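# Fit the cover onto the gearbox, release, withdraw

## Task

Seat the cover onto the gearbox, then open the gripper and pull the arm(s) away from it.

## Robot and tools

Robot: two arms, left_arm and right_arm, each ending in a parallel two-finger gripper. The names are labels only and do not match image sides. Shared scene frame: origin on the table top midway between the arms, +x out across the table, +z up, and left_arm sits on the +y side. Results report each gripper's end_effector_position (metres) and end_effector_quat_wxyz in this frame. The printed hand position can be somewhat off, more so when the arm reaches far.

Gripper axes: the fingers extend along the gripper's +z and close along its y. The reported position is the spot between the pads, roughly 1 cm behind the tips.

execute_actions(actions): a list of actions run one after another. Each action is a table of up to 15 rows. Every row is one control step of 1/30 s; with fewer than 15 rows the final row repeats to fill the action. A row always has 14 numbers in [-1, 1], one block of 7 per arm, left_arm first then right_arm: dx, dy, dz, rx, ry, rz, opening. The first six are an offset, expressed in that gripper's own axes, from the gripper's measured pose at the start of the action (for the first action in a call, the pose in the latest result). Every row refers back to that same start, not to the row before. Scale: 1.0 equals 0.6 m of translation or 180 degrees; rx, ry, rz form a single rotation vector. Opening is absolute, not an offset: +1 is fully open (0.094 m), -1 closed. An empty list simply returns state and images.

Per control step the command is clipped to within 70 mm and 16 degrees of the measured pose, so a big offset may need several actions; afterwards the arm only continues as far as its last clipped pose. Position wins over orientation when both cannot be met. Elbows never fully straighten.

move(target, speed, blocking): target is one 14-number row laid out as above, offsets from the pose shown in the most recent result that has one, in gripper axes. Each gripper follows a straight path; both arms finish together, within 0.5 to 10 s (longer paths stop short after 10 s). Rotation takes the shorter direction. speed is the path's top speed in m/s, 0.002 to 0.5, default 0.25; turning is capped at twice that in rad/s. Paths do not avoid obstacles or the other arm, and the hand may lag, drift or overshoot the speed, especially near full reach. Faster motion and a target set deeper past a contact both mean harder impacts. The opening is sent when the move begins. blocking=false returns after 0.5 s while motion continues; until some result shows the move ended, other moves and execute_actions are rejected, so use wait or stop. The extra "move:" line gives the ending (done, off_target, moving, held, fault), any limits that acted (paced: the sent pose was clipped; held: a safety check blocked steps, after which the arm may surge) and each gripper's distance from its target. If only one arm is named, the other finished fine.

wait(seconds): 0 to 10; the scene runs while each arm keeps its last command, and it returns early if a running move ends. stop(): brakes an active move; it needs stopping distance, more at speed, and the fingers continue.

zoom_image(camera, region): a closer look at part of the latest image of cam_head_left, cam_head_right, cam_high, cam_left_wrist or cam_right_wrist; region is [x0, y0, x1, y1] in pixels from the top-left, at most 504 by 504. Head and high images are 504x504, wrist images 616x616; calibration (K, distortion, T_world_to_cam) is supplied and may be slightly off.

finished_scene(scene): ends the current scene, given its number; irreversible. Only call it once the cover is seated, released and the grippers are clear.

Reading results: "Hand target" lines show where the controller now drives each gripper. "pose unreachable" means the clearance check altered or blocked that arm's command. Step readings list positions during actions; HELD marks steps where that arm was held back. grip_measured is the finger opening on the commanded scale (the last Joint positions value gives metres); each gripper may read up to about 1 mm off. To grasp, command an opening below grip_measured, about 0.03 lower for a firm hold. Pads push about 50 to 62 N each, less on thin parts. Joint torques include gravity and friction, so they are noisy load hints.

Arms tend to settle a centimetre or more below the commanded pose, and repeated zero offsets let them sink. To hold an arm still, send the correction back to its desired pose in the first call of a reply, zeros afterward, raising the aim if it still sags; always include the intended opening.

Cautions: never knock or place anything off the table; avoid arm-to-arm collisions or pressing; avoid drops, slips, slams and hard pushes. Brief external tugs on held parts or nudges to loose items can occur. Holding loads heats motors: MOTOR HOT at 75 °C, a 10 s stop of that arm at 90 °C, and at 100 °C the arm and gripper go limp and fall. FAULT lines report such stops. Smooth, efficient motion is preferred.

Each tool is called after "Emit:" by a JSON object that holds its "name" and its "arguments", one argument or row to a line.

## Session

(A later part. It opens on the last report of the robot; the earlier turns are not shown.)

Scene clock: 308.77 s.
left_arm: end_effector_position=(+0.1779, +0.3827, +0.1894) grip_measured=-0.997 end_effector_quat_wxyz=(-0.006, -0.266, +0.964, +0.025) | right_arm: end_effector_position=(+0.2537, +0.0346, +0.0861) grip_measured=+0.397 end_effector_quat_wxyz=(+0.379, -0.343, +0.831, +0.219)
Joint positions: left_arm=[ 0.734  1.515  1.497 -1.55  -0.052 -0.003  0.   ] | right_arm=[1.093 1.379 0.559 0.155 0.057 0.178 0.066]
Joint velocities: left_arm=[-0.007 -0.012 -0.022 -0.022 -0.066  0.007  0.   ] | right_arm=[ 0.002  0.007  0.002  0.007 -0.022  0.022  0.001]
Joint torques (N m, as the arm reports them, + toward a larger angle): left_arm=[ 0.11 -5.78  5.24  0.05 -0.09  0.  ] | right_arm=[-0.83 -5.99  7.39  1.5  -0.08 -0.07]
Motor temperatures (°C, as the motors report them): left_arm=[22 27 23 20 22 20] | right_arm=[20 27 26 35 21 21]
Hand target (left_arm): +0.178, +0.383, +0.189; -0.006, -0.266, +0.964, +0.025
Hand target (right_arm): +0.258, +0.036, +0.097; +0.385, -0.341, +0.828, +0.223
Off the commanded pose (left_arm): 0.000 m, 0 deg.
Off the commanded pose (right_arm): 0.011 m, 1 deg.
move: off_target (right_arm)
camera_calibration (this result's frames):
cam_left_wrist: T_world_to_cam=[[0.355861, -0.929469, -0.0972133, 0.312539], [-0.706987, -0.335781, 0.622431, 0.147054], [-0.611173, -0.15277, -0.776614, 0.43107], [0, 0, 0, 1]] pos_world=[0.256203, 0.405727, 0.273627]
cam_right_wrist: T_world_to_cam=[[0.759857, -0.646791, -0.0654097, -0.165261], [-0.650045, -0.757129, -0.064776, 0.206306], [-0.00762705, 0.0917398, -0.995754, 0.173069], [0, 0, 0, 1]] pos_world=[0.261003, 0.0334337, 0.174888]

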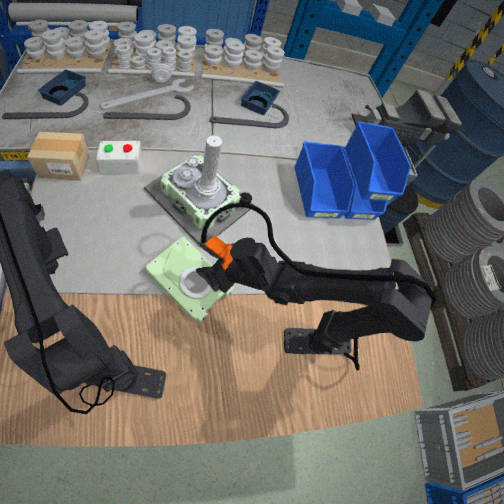

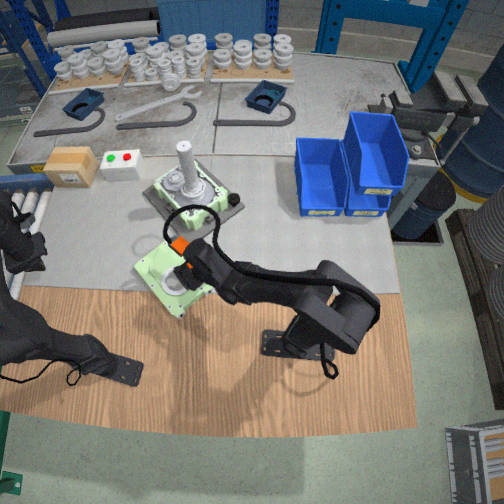

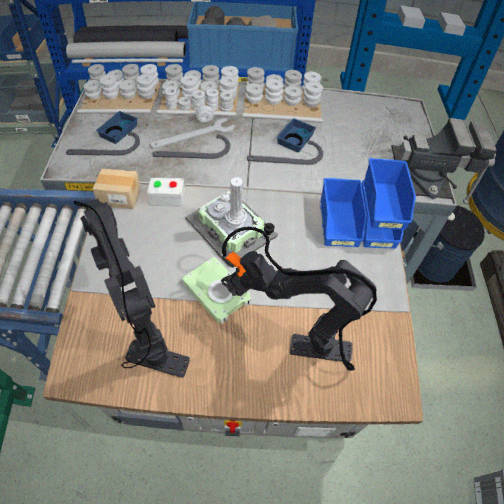

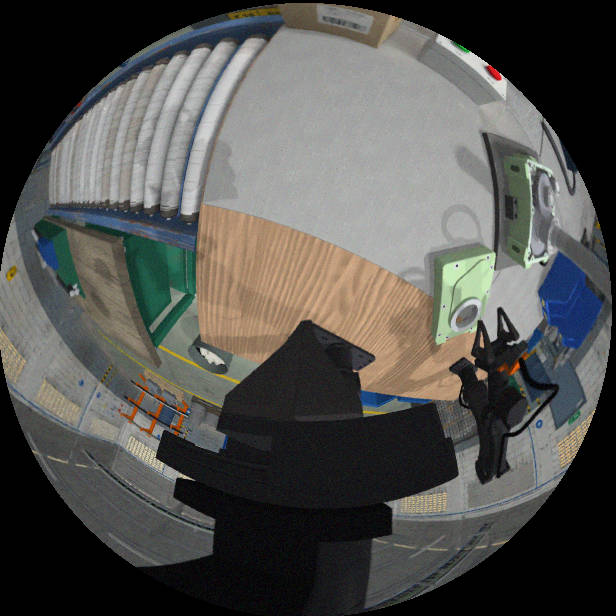

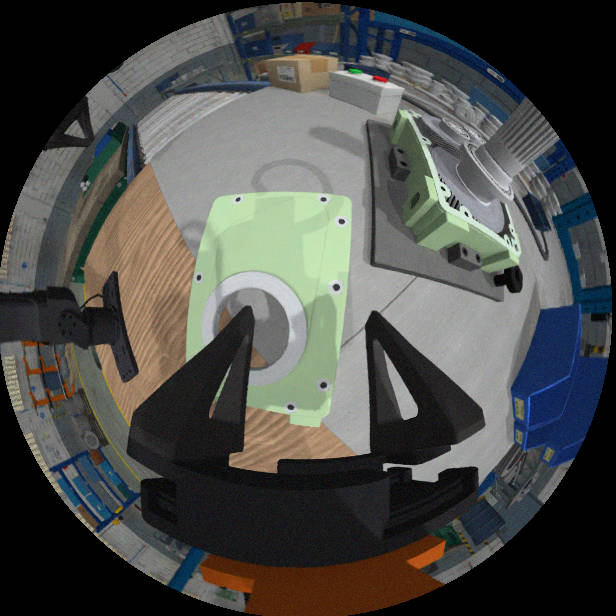

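Emit:
{"name": "move", "arguments": {
  "target": [0,-0.195,0.083,0,0,0.55,0.1,0.146,-0.079,-0.128,-0.078,0.01,-0.10,0.1],
  "speed": 0.3
}}

Emit:
{"name": "move", "arguments": {
  "target": [0,0,0.1,0,-0.27,0,0.1,0,0,0,0,0,0,0.1],
  "speed": 0.3
}}

Scene clock: 320.03 s.
left_arm: end_effector_position=(+0.2304, +0.2871, +0.1348) grip_measured=+0.098 end_effector_quat_wxyz=(-0.029, +0.550, +0.834, +0.010) | right_arm: end_effector_position=(+0.2159, -0.0778, +0.0634) grip_measured=+0.103 end_effector_quat_wxyz=(+0.358, -0.517, +0.738, +0.243)
Joint positions: left_arm=[ 0.316  1.582  1.342 -1.364 -0.053  1.284  0.052] | right_arm=[ 0.578  0.956  0.274 -0.14  -0.55  -0.527  0.052]
Joint velocities: left_arm=[ 0.007  0.002  0.002  0.022  0.022  0.051 -0.   ] | right_arm=[-0.012 -0.007  0.002 -0.007 -0.022  0.007 -0.   ]
Joint torques (N m, as the arm reports them, + toward a larger angle): left_arm=[-0.65 -6.3   4.83  0.15 -0.05  0.11] | right_arm=[-0.96 -3.15  4.89  1.23 -0.35 -0.04]
Motor temperatures (°C, as the motors report them): left_arm=[22 27 23 20 22 20] | right_arm=[20 28 26 34 21 21]
Hand target (left_arm): +0.234, +0.285, +0.132; -0.026, +0.560, +0.828, +0.011
Hand target (right_arm): +0.210, -0.081, +0.061; +0.352, -0.517, +0.739, +0.249
Off the commanded pose (left_arm): 0.007 m, 2 deg.
Off the commanded pose (right_arm): 0.007 m, 1 deg.
move: done
camera_calibration (this result's frames):
cam_left_wrist: T_world_to_cam=[[-0.973539, -0.227641, -0.0200153, 0.294119], [-0.18331, 0.725642, 0.663205, -0.244849], [-0.136448, 0.649325, -0.748171, 0.062605], [0, 0, 0, 1]] pos_world=[0.249995, 0.203975, 0.215111]
cam_right_wrist: T_world_to_cam=[[0.947258, -0.316569, 0.0498539, -0.232845], [-0.313903, -0.947883, -0.0546225, 0.00708819], [0.0645474, 0.0360924, -0.997262, 0.140613], [0, 0, 0, 1]] pos_world=[0.213713, -0.0720678, 0.152223]

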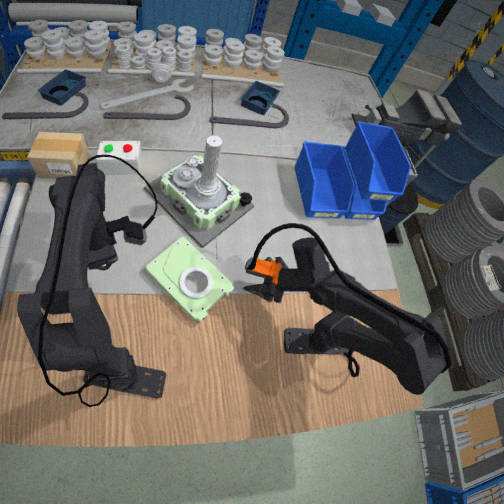

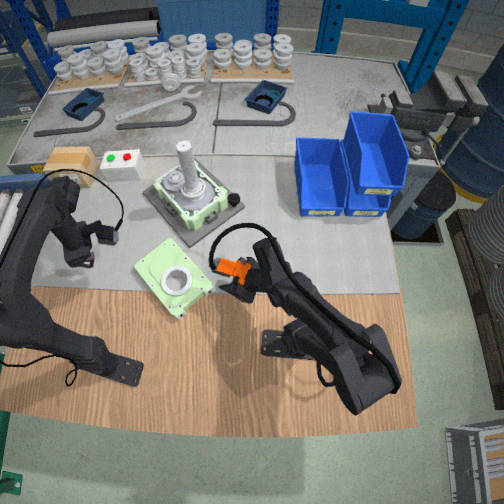

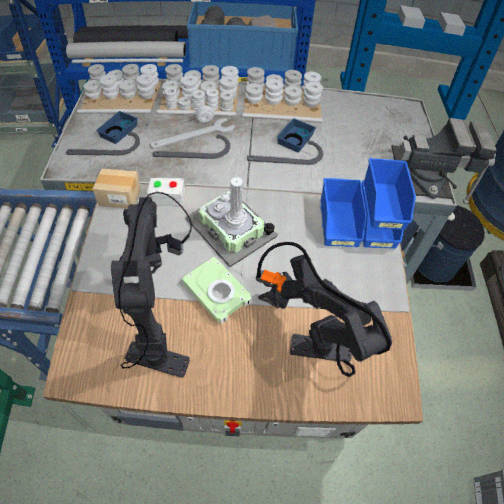

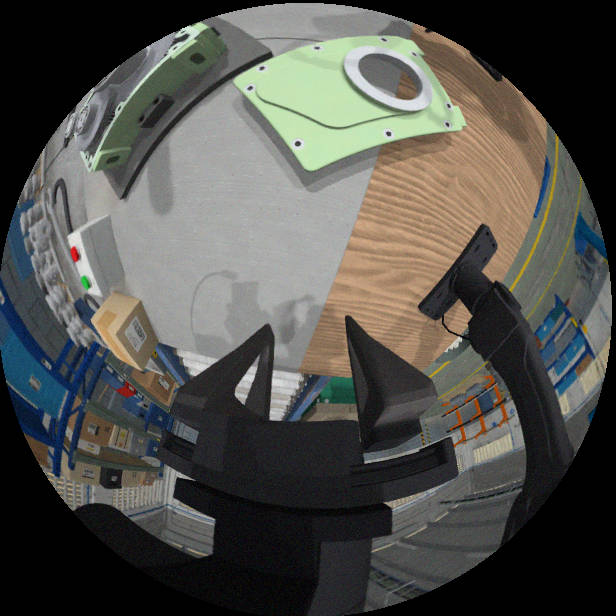

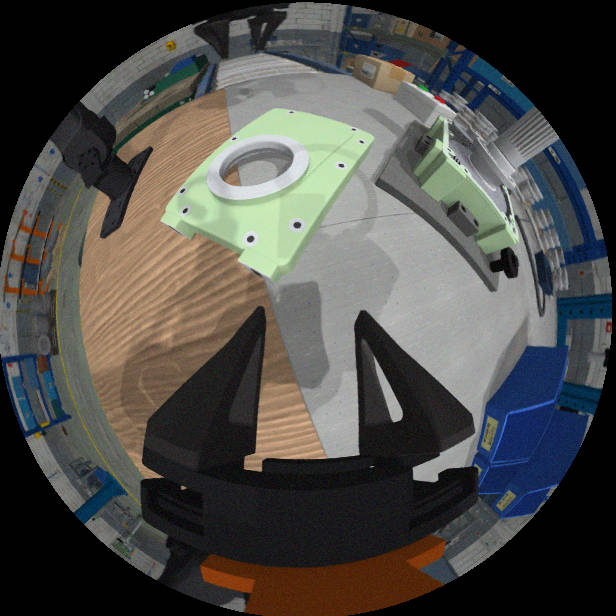

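Scene clock: 322.13 s.
left_arm: end_effector_position=(+0.2263, +0.2906, +0.0756) grip_measured=+0.098 end_effector_quat_wxyz=(+0.302, +0.508, +0.776, -0.220) | right_arm: end_effector_position=(+0.2159, -0.0778, +0.0634) grip_measured=+0.103 end_effector_quat_wxyz=(+0.358, -0.517, +0.738, +0.243)
Joint positions: left_arm=[ 0.835  1.721  1.039 -1.145  0.731  1.895  0.052] | right_arm=[ 0.578  0.956  0.274 -0.14  -0.55  -0.527  0.052]
Joint velocities: left_arm=[ 0.002  0.002 -0.002 -0.007 -0.037  0.022 -0.   ] | right_arm=[-0.002 -0.002 -0.002  0.007  0.037 -0.051 -0.   ]
Joint torques (N m, as the arm reports them, + toward a larger angle): left_arm=[ 0.75 -6.8   4.31 -0.31  0.68  0.08] | right_arm=[ 0.   -1.16  5.76  1.5  -0.23  0.03]
Motor temperatures (°C, as the motors report them): left_arm=[22 27 23 20 22 20] | right_arm=[20 27 26 34 21 21]
Hand target (left_arm): +0.229, +0.290, +0.077; +0.317, +0.505, +0.772, -0.221
Hand target (right_arm): +0.216, -0.078, +0.063; +0.358, -0.517, +0.738, +0.243
Off the commanded pose (left_arm): 0.002 m, 2 deg.
Off the commanded pose (right_arm): 0.000 m, 0 deg.
move: done
camera_calibration (this result's frames):
cam_left_wrist: T_world_to_cam=[[-0.947204, -0.298055, -0.118183, 0.31167], [-0.287859, 0.952853, -0.0959574, -0.19389], [0.141211, -0.0568712, -0.988345, 0.176089], [0, 0, 0, 1]] pos_world=[0.214536, 0.287658, 0.192265]
cam_right_wrist: T_world_to_cam=[[0.947258, -0.316569, 0.0498539, -0.232845], [-0.313903, -0.947883, -0.0546225, 0.00708819], [0.0645474, 0.0360924, -0.997262, 0.140613], [0, 0, 0, 1]] pos_world=[0.213713, -0.0720678, 0.152223]

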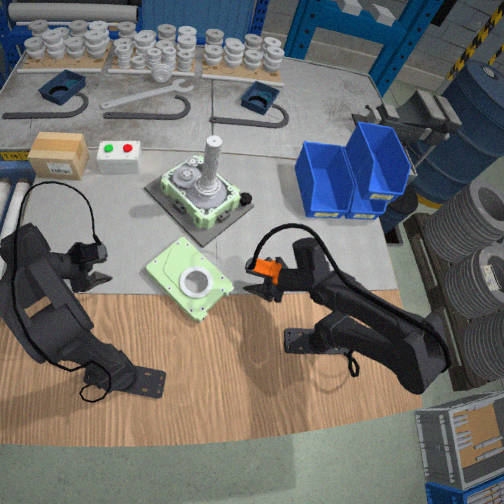

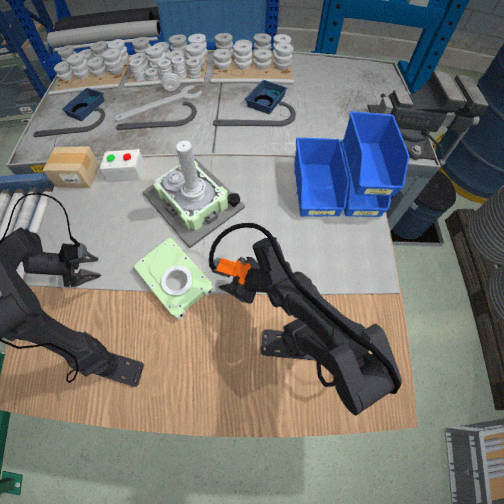

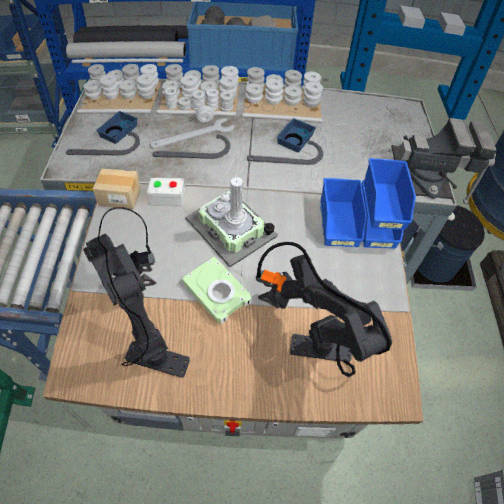

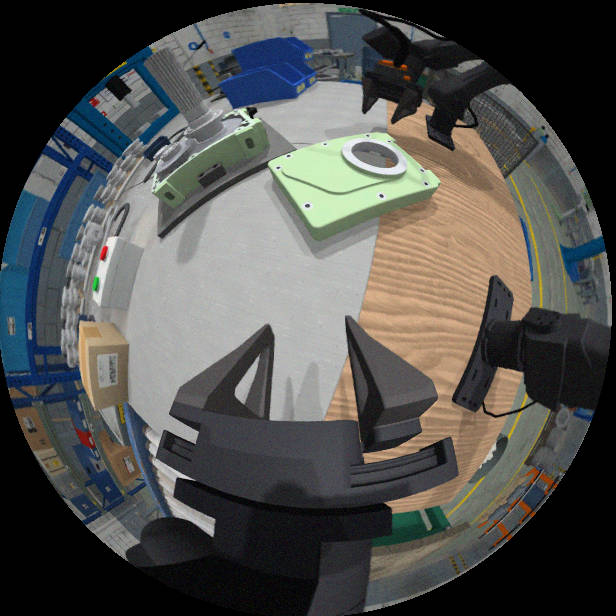

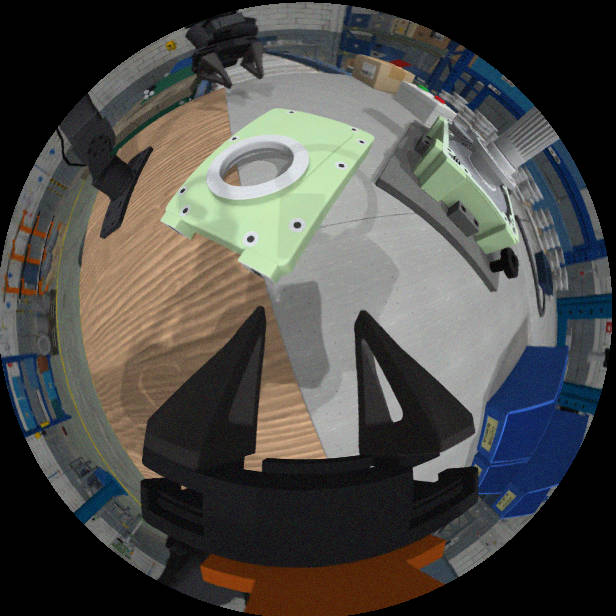

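Emit:
{"name": "move", "arguments": {
  "target": [-0.008,0,0.11,0,0,0,0.1,0.032,0.072,0.047,0.104,0,0.083,0.1],
  "speed": 0.1
}}

Scene clock: 336.00 s.
left_arm: end_effector_position=(+0.2408, +0.2514, +0.0304) grip_measured=+0.098 end_effector_quat_wxyz=(+0.292, +0.512, +0.779, -0.213) | right_arm: end_effector_position=(+0.1785, -0.0494, +0.0361) grip_measured=+0.103 end_effector_quat_wxyz=(+0.401, -0.350, +0.829, +0.174)
Joint positions: left_arm=[ 0.666  1.734  0.871 -0.807  0.733  1.67   0.052] | right_arm=[1.336 0.966 0.121 0.133 0.328 0.281 0.052]
Joint velocities: left_arm=[-0.012 -0.012 -0.007  0.007 -0.051 -0.037  0.   ] | right_arm=[-0.007 -0.017 -0.022 -0.051 -0.007 -0.007  0.001]
Joint torques (N m, as the arm reports them, + toward a larger angle): left_arm=[-0.82 -6.73  3.89 -0.01  0.74 -0.13] | right_arm=[0.76 0.22 4.68 1.83 0.26 0.13]
Motor temperatures (°C, as the motors report them): left_arm=[22 28 22 20 23 20] | right_arm=[20 27 26 34 21 21]
Hand target (left_arm): +0.242, +0.245, +0.031; +0.301, +0.509, +0.776, -0.221
Hand target (right_arm): +0.177, -0.052, +0.031; +0.399, -0.351, +0.830, +0.168
Off the commanded pose (left_arm): 0.008 m, 2 deg.
Off the commanded pose (right_arm): 0.007 m, 1 deg.
move: done
camera_calibration (this result's frames):
cam_left_wrist: T_world_to_cam=[[-0.949308, -0.291533, -0.117568, 0.307153], [-0.285177, 0.956056, -0.0680554, -0.158976], [0.132242, -0.031078, -0.99073, 0.122836], [0, 0, 0, 1]] pos_world=[0.230003, 0.245352, 0.146989]
cam_right_wrist: T_world_to_cam=[[0.740982, -0.670774, 0.031738, -0.167046], [-0.668242, -0.741203, -0.0638015, 0.0945026], [0.0663207, 0.0260671, -0.997458, 0.114035], [0, 0, 0, 1]] pos_world=[0.179366, -0.044977, 0.125076]

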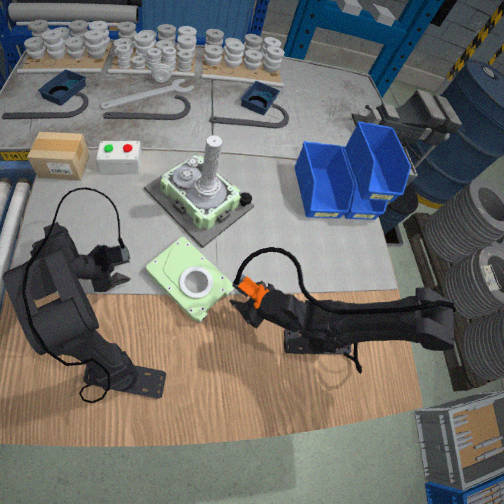

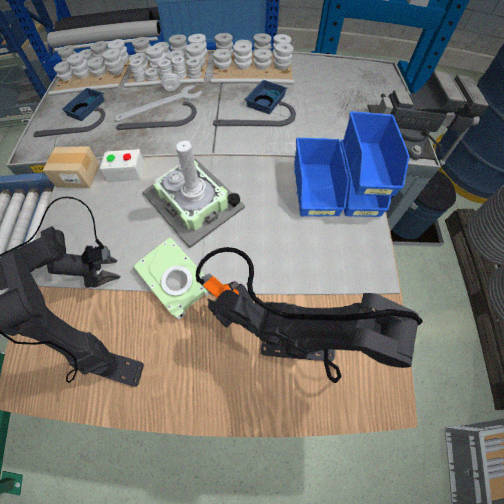

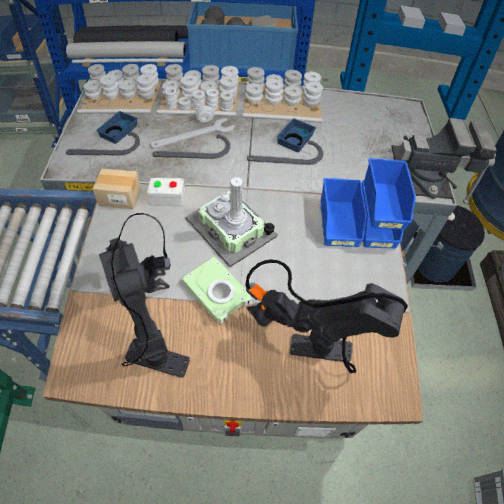

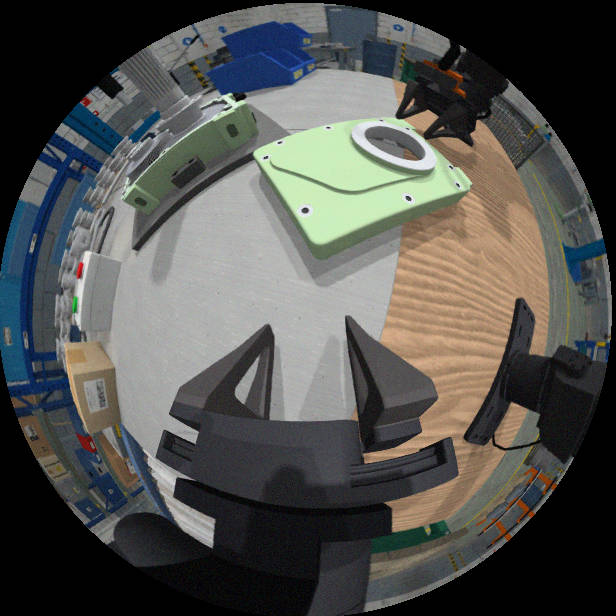

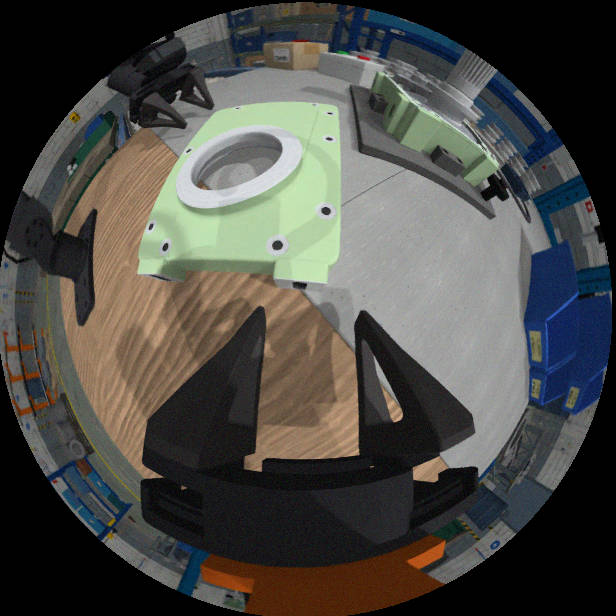

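Emit:
{"name": "move", "arguments": {
  "target": [0,0,0,0,0,0,0.1,-0.006,0.006,0.05,0,0,0,0.0],
  "speed": 0.04
}}

Scene clock: 339.87 s.
left_arm: end_effector_position=(+0.2402, +0.2525, +0.0292) grip_measured=+0.098 end_effector_quat_wxyz=(+0.288, +0.513, +0.781, -0.210) | right_arm: end_effector_position=(+0.1930, -0.0325, +0.0211) grip_measured=+0.003 end_effector_quat_wxyz=(+0.409, -0.349, +0.826, +0.169)
Joint positions: left_arm=[ 0.666  1.734  0.871 -0.806  0.724  1.669  0.052] | right_arm=[1.301 1.249 0.13  0.423 0.319 0.248 0.047]
Joint velocities: left_arm=[ 0.007  0.002 -0.012 -0.037 -0.081 -0.022 -0.   ] | right_arm=[-0.017 -0.002 -0.012  0.066 -0.022 -0.051  0.   ]
Joint torques (N m, as the arm reports them, + toward a larger angle): left_arm=[ 0.01 -7.04  4.41 -0.12  0.53  0.01] | right_arm=[-0.86 -0.39  5.76  1.71 -0.12  0.04]
Motor temperatures (°C, as the motors report them): left_arm=[22 28 22 20 23 20] | right_arm=[20 27 26 34 21 21]
Hand target (left_arm): +0.241, +0.251, +0.030; +0.292, +0.512, +0.779, -0.213
Hand target (right_arm): +0.194, -0.029, +0.020; +0.401, -0.350, +0.829, +0.173
Off the commanded pose (left_arm): 0.002 m, 1 deg.
Off the commanded pose (right_arm): 0.004 m, 1 deg.
move: done
camera_calibration (this result's frames):
cam_left_wrist: T_world_to_cam=[[-0.949894, -0.29017, -0.116203, 0.306604], [-0.285079, 0.956709, -0.0586343, -0.16077], [0.128186, -0.0225694, -0.991493, 0.120659], [0, 0, 0, 1]] pos_world=[0.229942, 0.245501, 0.145834]
cam_right_wrist: T_world_to_cam=[[0.73535, -0.676121, 0.046044, -0.165385], [-0.672373, -0.73639, -0.0751273, 0.117074], [0.0847015, 0.0242861, -0.99611, 0.0940221], [0, 0, 0, 1]] pos_world=[0.192369, -0.0278914, 0.110067]

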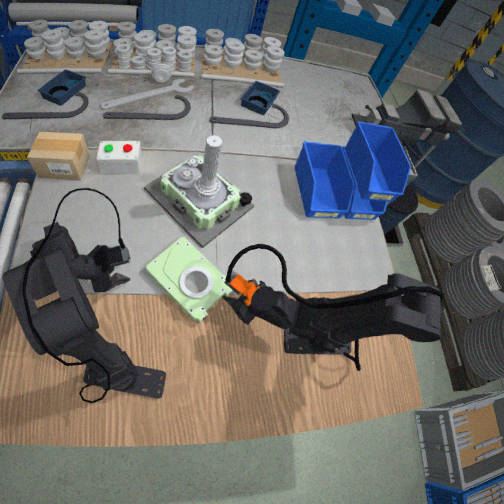

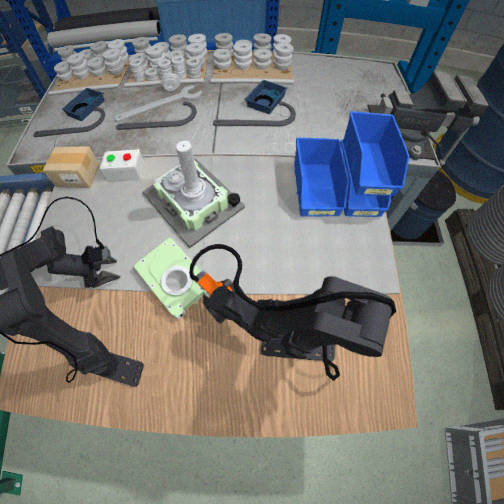

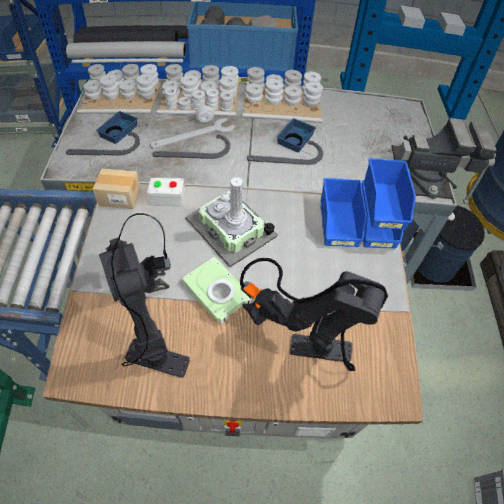

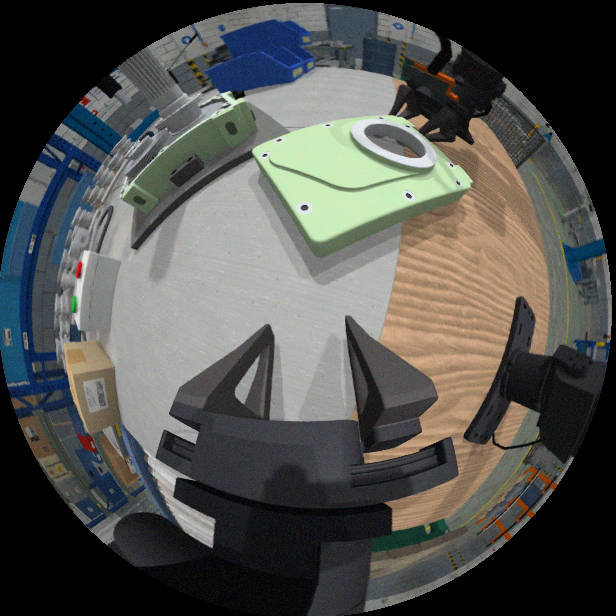

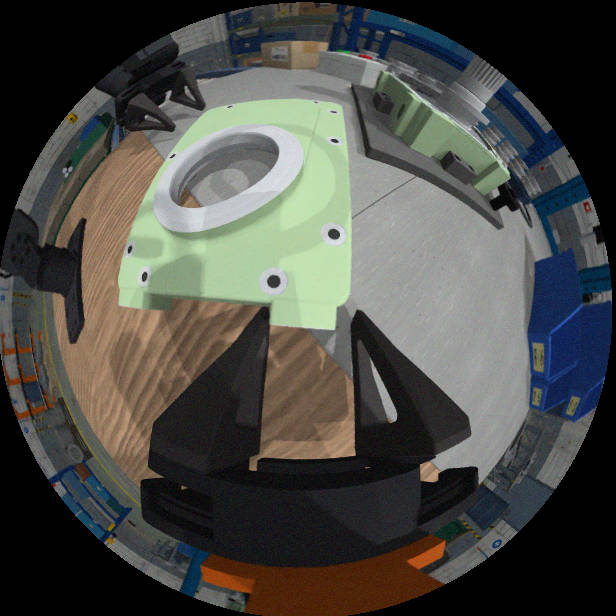

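Emit:
{"name": "move", "arguments": {
  "target": [-0.066,-0.04,0.075,0,0,0,0.1,0,0.006,0.005,0,0,0,-0.6],
  "speed": 0.05
}}

Scene clock: 346.10 s.
left_arm: end_effector_position=(+0.2364, +0.1915, +0.0175) grip_measured=+0.098 end_effector_quat_wxyz=(+0.276, +0.512, +0.783, -0.219) | right_arm: end_effector_position=(+0.1930, -0.0301, +0.0214) grip_measured=-0.437 end_effector_quat_wxyz=(+0.411, -0.350, +0.824, +0.171)
Joint positions: left_arm=[ 0.437  1.647  0.718 -0.569  0.717  1.371  0.052] | right_arm=[1.305 1.264 0.13  0.446 0.32  0.247 0.026]
Joint velocities: left_arm=[-0.007  0.002 -0.012 -0.007 -0.007  0.007  0.   ] | right_arm=[ 0.007 -0.002 -0.007  0.022  0.037 -0.037  0.   ]
Joint torques (N m, as the arm reports them, + toward a larger angle): left_arm=[-0.81 -8.33  3.69  0.38  0.42 -0.14] | right_arm=[ 0.75 -0.44  5.14  1.75  0.21  0.15]
Motor temperatures (°C, as the motors report them): left_arm=[22 28 22 20 23 20] | right_arm=[20 26 26 34 21 21]
Hand target (left_arm): +0.239, +0.189, +0.021; +0.286, +0.514, +0.780, -0.212
Hand target (right_arm): +0.192, -0.028, +0.019; +0.409, -0.349, +0.826, +0.169
Off the commanded pose (left_arm): 0.008 m, 2 deg.
Off the commanded pose (right_arm): 0.003 m, 0 deg.
move: done
camera_calibration (this result's frames):
cam_left_wrist: T_world_to_cam=[[-0.954368, -0.284973, -0.0892847, 0.283465], [-0.281345, 0.958243, -0.0511425, -0.105429], [0.100131, -0.023689, -0.994692, 0.115074], [0, 0, 0, 1]] pos_world=[0.229346, 0.184533, 0.134381]
cam_right_wrist: T_world_to_cam=[[0.737661, -0.673664, 0.0451042, -0.164105], [-0.669292, -0.7384, -0.0825405, 0.118278], [0.0889095, 0.030699, -0.995567, 0.0936424], [0, 0, 0, 1]] pos_world=[0.19189, -0.02609, 0.110392]

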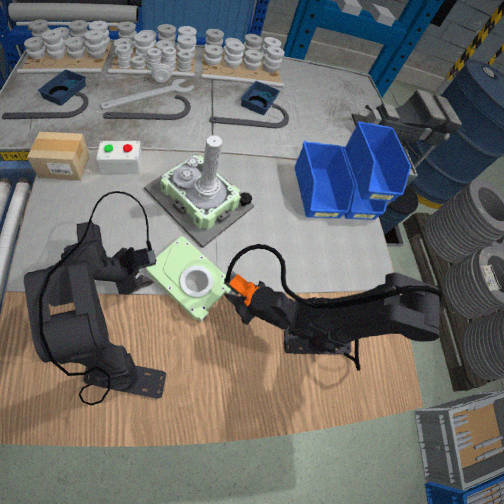

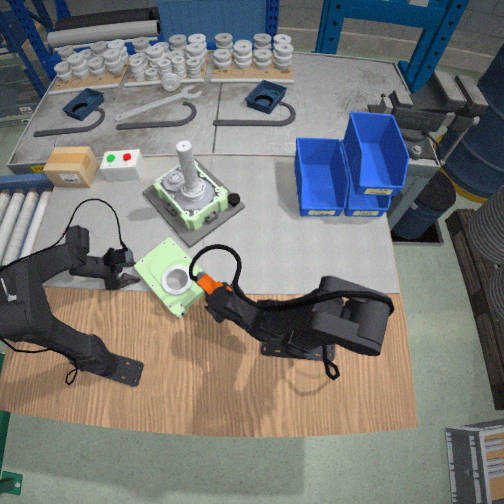

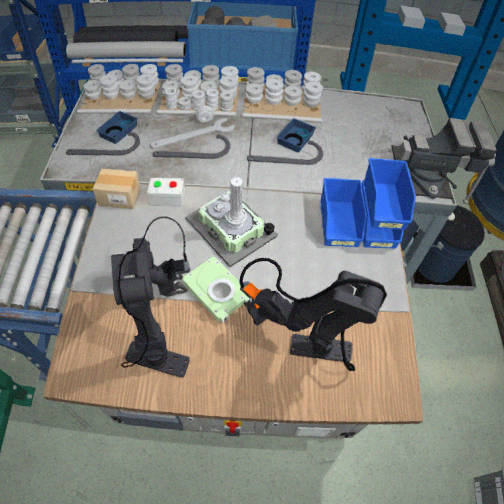

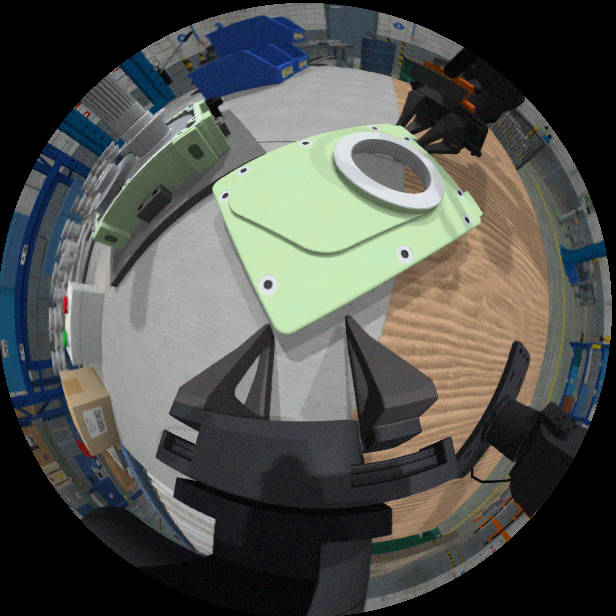

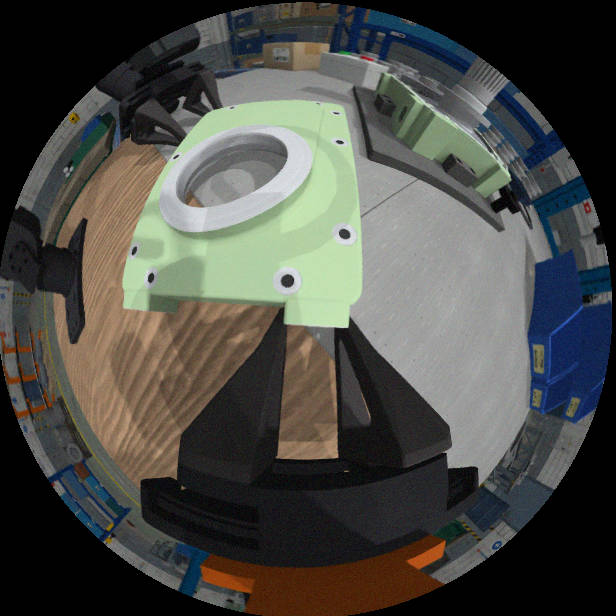

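Emit:
{"name": "move", "arguments": {
  "target": [-0.005,-0.012,-0.005,0,0,0,0.8,0,0,0,0,0,0,-0.6],
  "speed": 0.05
}}

Emit:
{"name": "move", "arguments": {
  "target": [-0.04,0,0.03,0,0,0,0.8,0,0,0,0,0,0,-0.6],
  "speed": 0.03
}}

Scene clock: 349.33 s.
left_arm: end_effector_position=(+0.2346, +0.1914, +0.0183) grip_measured=+0.798 end_effector_quat_wxyz=(+0.277, +0.512, +0.784, -0.216) | right_arm: end_effector_position=(+0.1930, -0.0301, +0.0214) grip_measured=-0.437 end_effector_quat_wxyz=(+0.411, -0.350, +0.824, +0.171)
Joint positions: left_arm=[ 0.437  1.633  0.708 -0.567  0.715  1.367  0.084] | right_arm=[1.305 1.264 0.13  0.446 0.32  0.247 0.026]
Joint velocities: left_arm=[ 0.002  0.017  0.002  0.007 -0.051 -0.022  0.   ] | right_arm=[-0.007 -0.002 -0.017 -0.007  0.037 -0.022 -0.001]
Joint torques (N m, as the arm reports them, + toward a larger angle): left_arm=[-0.33 -8.41  3.66  0.03  0.42 -0.05] | right_arm=[ 0.01 -2.38  4.51  1.71  0.13  0.04]
Motor temperatures (°C, as the motors report them): left_arm=[22 28 22 20 23 20] | right_arm=[20 26 26 34 21 21]
Hand target (left_arm): +0.230, +0.189, +0.022; +0.276, +0.512, +0.783, -0.219
Hand target (right_arm): +0.193, -0.030, +0.021; +0.411, -0.350, +0.824, +0.171
Off the commanded pose (left_arm): 0.007 m, 0 deg.
Off the commanded pose (right_arm): 0.000 m, 0 deg.
move: done
camera_calibration (this result's frames):
cam_left_wrist: T_world_to_cam=[[-0.953257, -0.287623, -0.0925932, 0.282152], [-0.284127, 0.957522, -0.0492363, -0.105019], [0.102821, -0.0206267, -0.994486, 0.114828], [0, 0, 0, 1]] pos_world=[0.227318, 0.18408, 0.13515]
cam_right_wrist: T_world_to_cam=[[0.737661, -0.673664, 0.0451042, -0.164105], [-0.669292, -0.7384, -0.0825405, 0.118278], [0.0889095, 0.030699, -0.995567, 0.0936424], [0, 0, 0, 1]] pos_world=[0.19189, -0.02609, 0.110392]

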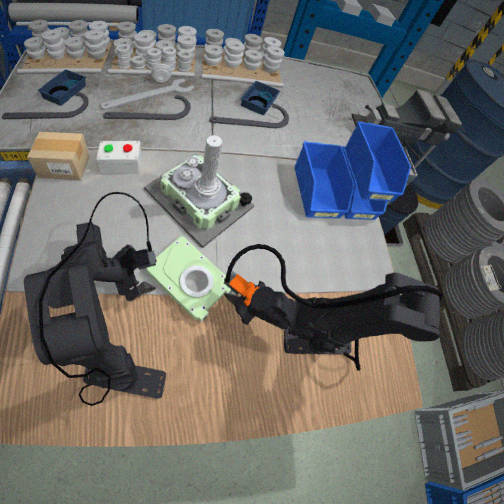

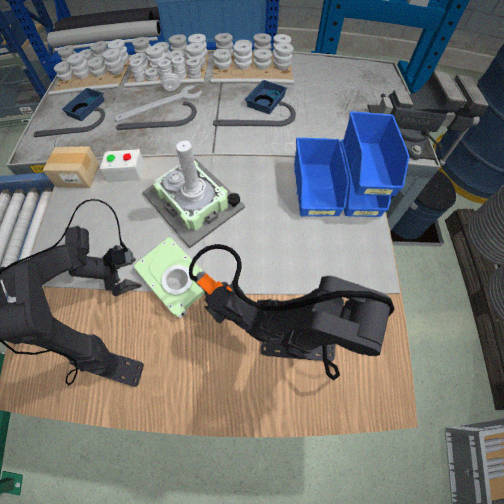

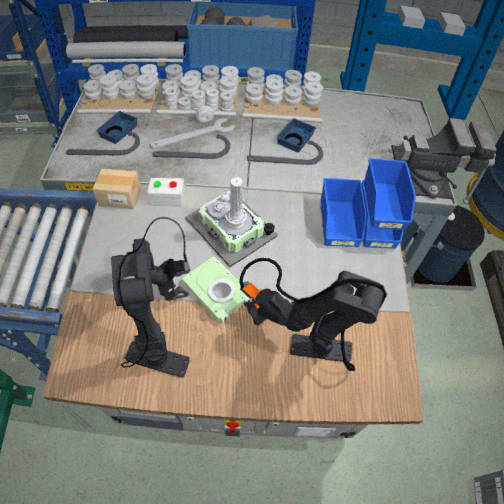

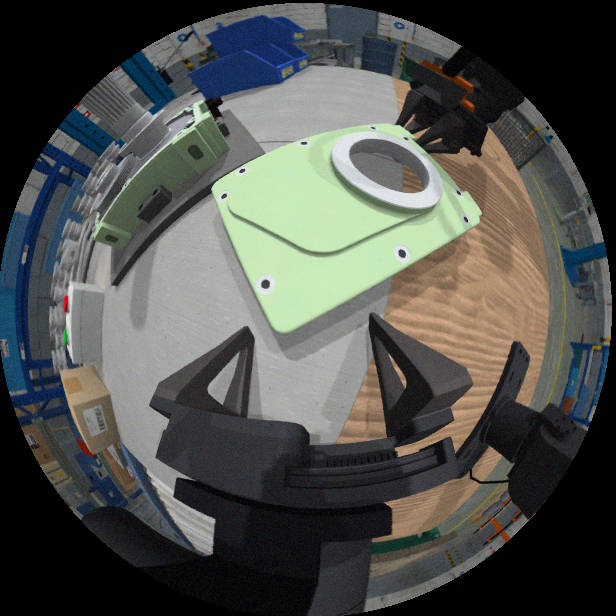

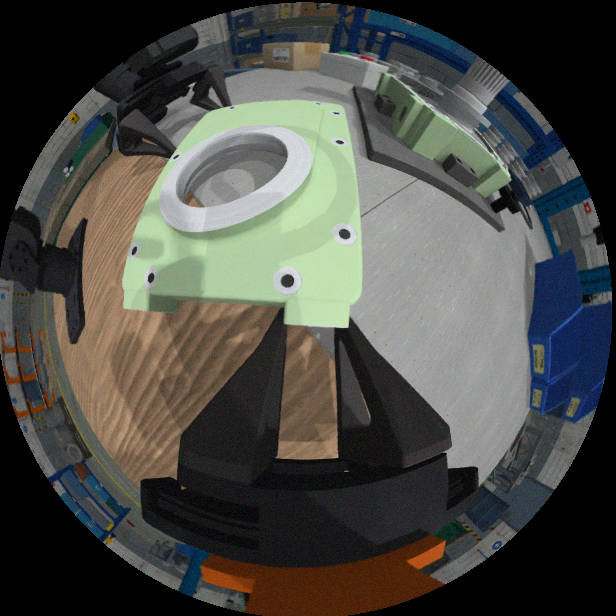

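Scene clock: 350.57 s.
left_arm: end_effector_position=(+0.2409, +0.1738, +0.0175) grip_measured=+0.798 end_effector_quat_wxyz=(+0.268, +0.517, +0.785, -0.211) | right_arm: end_effector_position=(+0.1937, -0.0306, +0.0216) grip_measured=-0.437 end_effector_quat_wxyz=(+0.412, -0.347, +0.825, +0.170)
Joint positions: left_arm=[ 0.347  1.627  0.708 -0.509  0.683  1.265  0.084] | right_arm=[1.305 1.264 0.13  0.446 0.325 0.249 0.026]
Joint velocities: left_arm=[-0.022 -0.017 -0.032 -0.081  0.022 -0.037 -0.001] | right_arm=[-0.002 -0.017  0.002 -0.037 -0.022  0.037 -0.001]
Joint torques (N m, as the arm reports them, + toward a larger angle): left_arm=[-2.38 -6.04  4.59  0.62  0.57 -0.47] | right_arm=[ 0.   -2.38  4.53  1.71  0.07  0.01]
Motor temperatures (°C, as the motors report them): left_arm=[22 28 22 20 23 20] | right_arm=[20 26 26 34 21 21]
Hand target (left_arm): +0.245, +0.164, +0.020; +0.276, +0.513, +0.783, -0.218
Hand target (right_arm): +0.193, -0.030, +0.021; +0.411, -0.350, +0.824, +0.171
Off the commanded pose (left_arm): 0.012 m, 1 deg.
Off the commanded pose (right_arm): 0.001 m, 0 deg.
move: off_target (left_arm)
camera_calibration (this result's frames):
cam_left_wrist: T_world_to_cam=[[-0.956195, -0.277569, -0.0929915, 0.281934], [-0.276313, 0.960706, -0.0263794, -0.0892862], [0.0966596, 0.000470875, -0.995317, 0.110791], [0, 0, 0, 1]] pos_world=[0.234204, 0.163982, 0.134135]
cam_right_wrist: T_world_to_cam=[[0.733921, -0.677681, 0.0459085, -0.164388], [-0.67318, -0.73472, -0.0837573, 0.119283], [0.0904906, 0.0305666, -0.995428, 0.0934594], [0, 0, 0, 1]] pos_world=[0.192489, -0.0266203, 0.11057]

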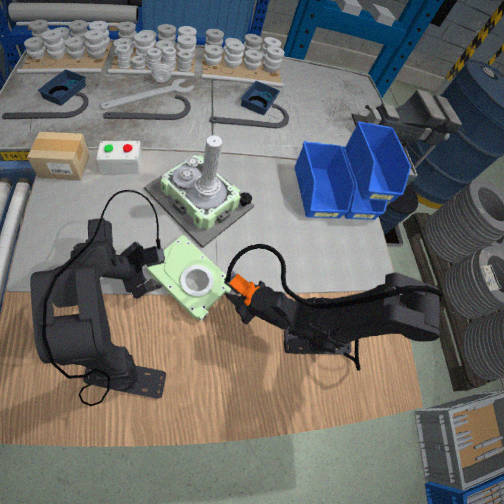

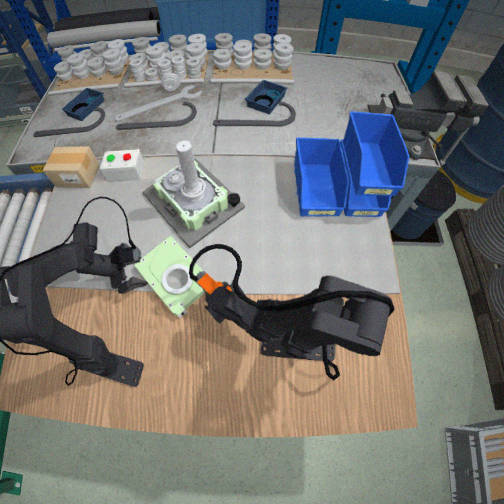

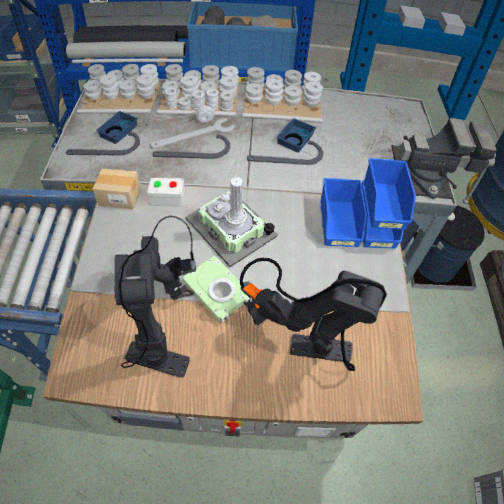

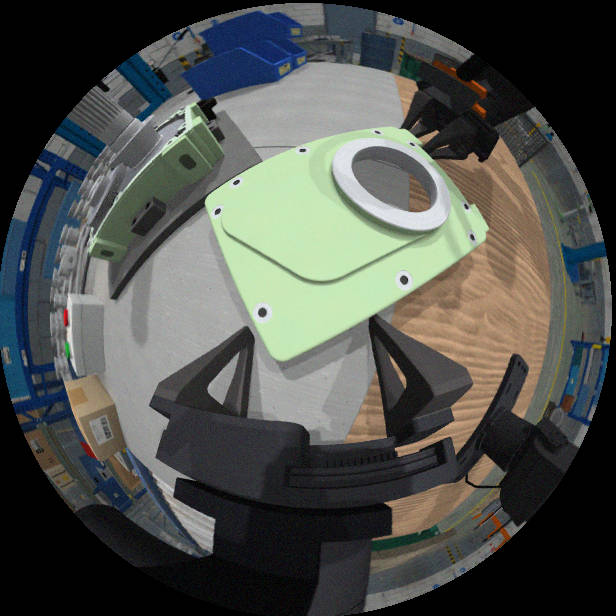

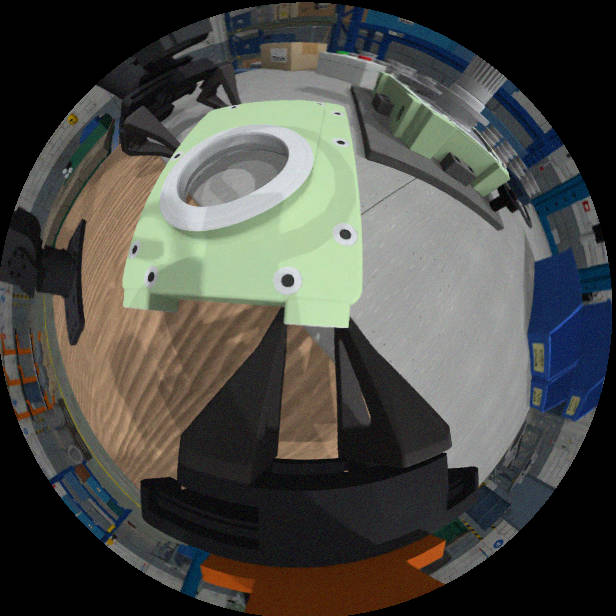

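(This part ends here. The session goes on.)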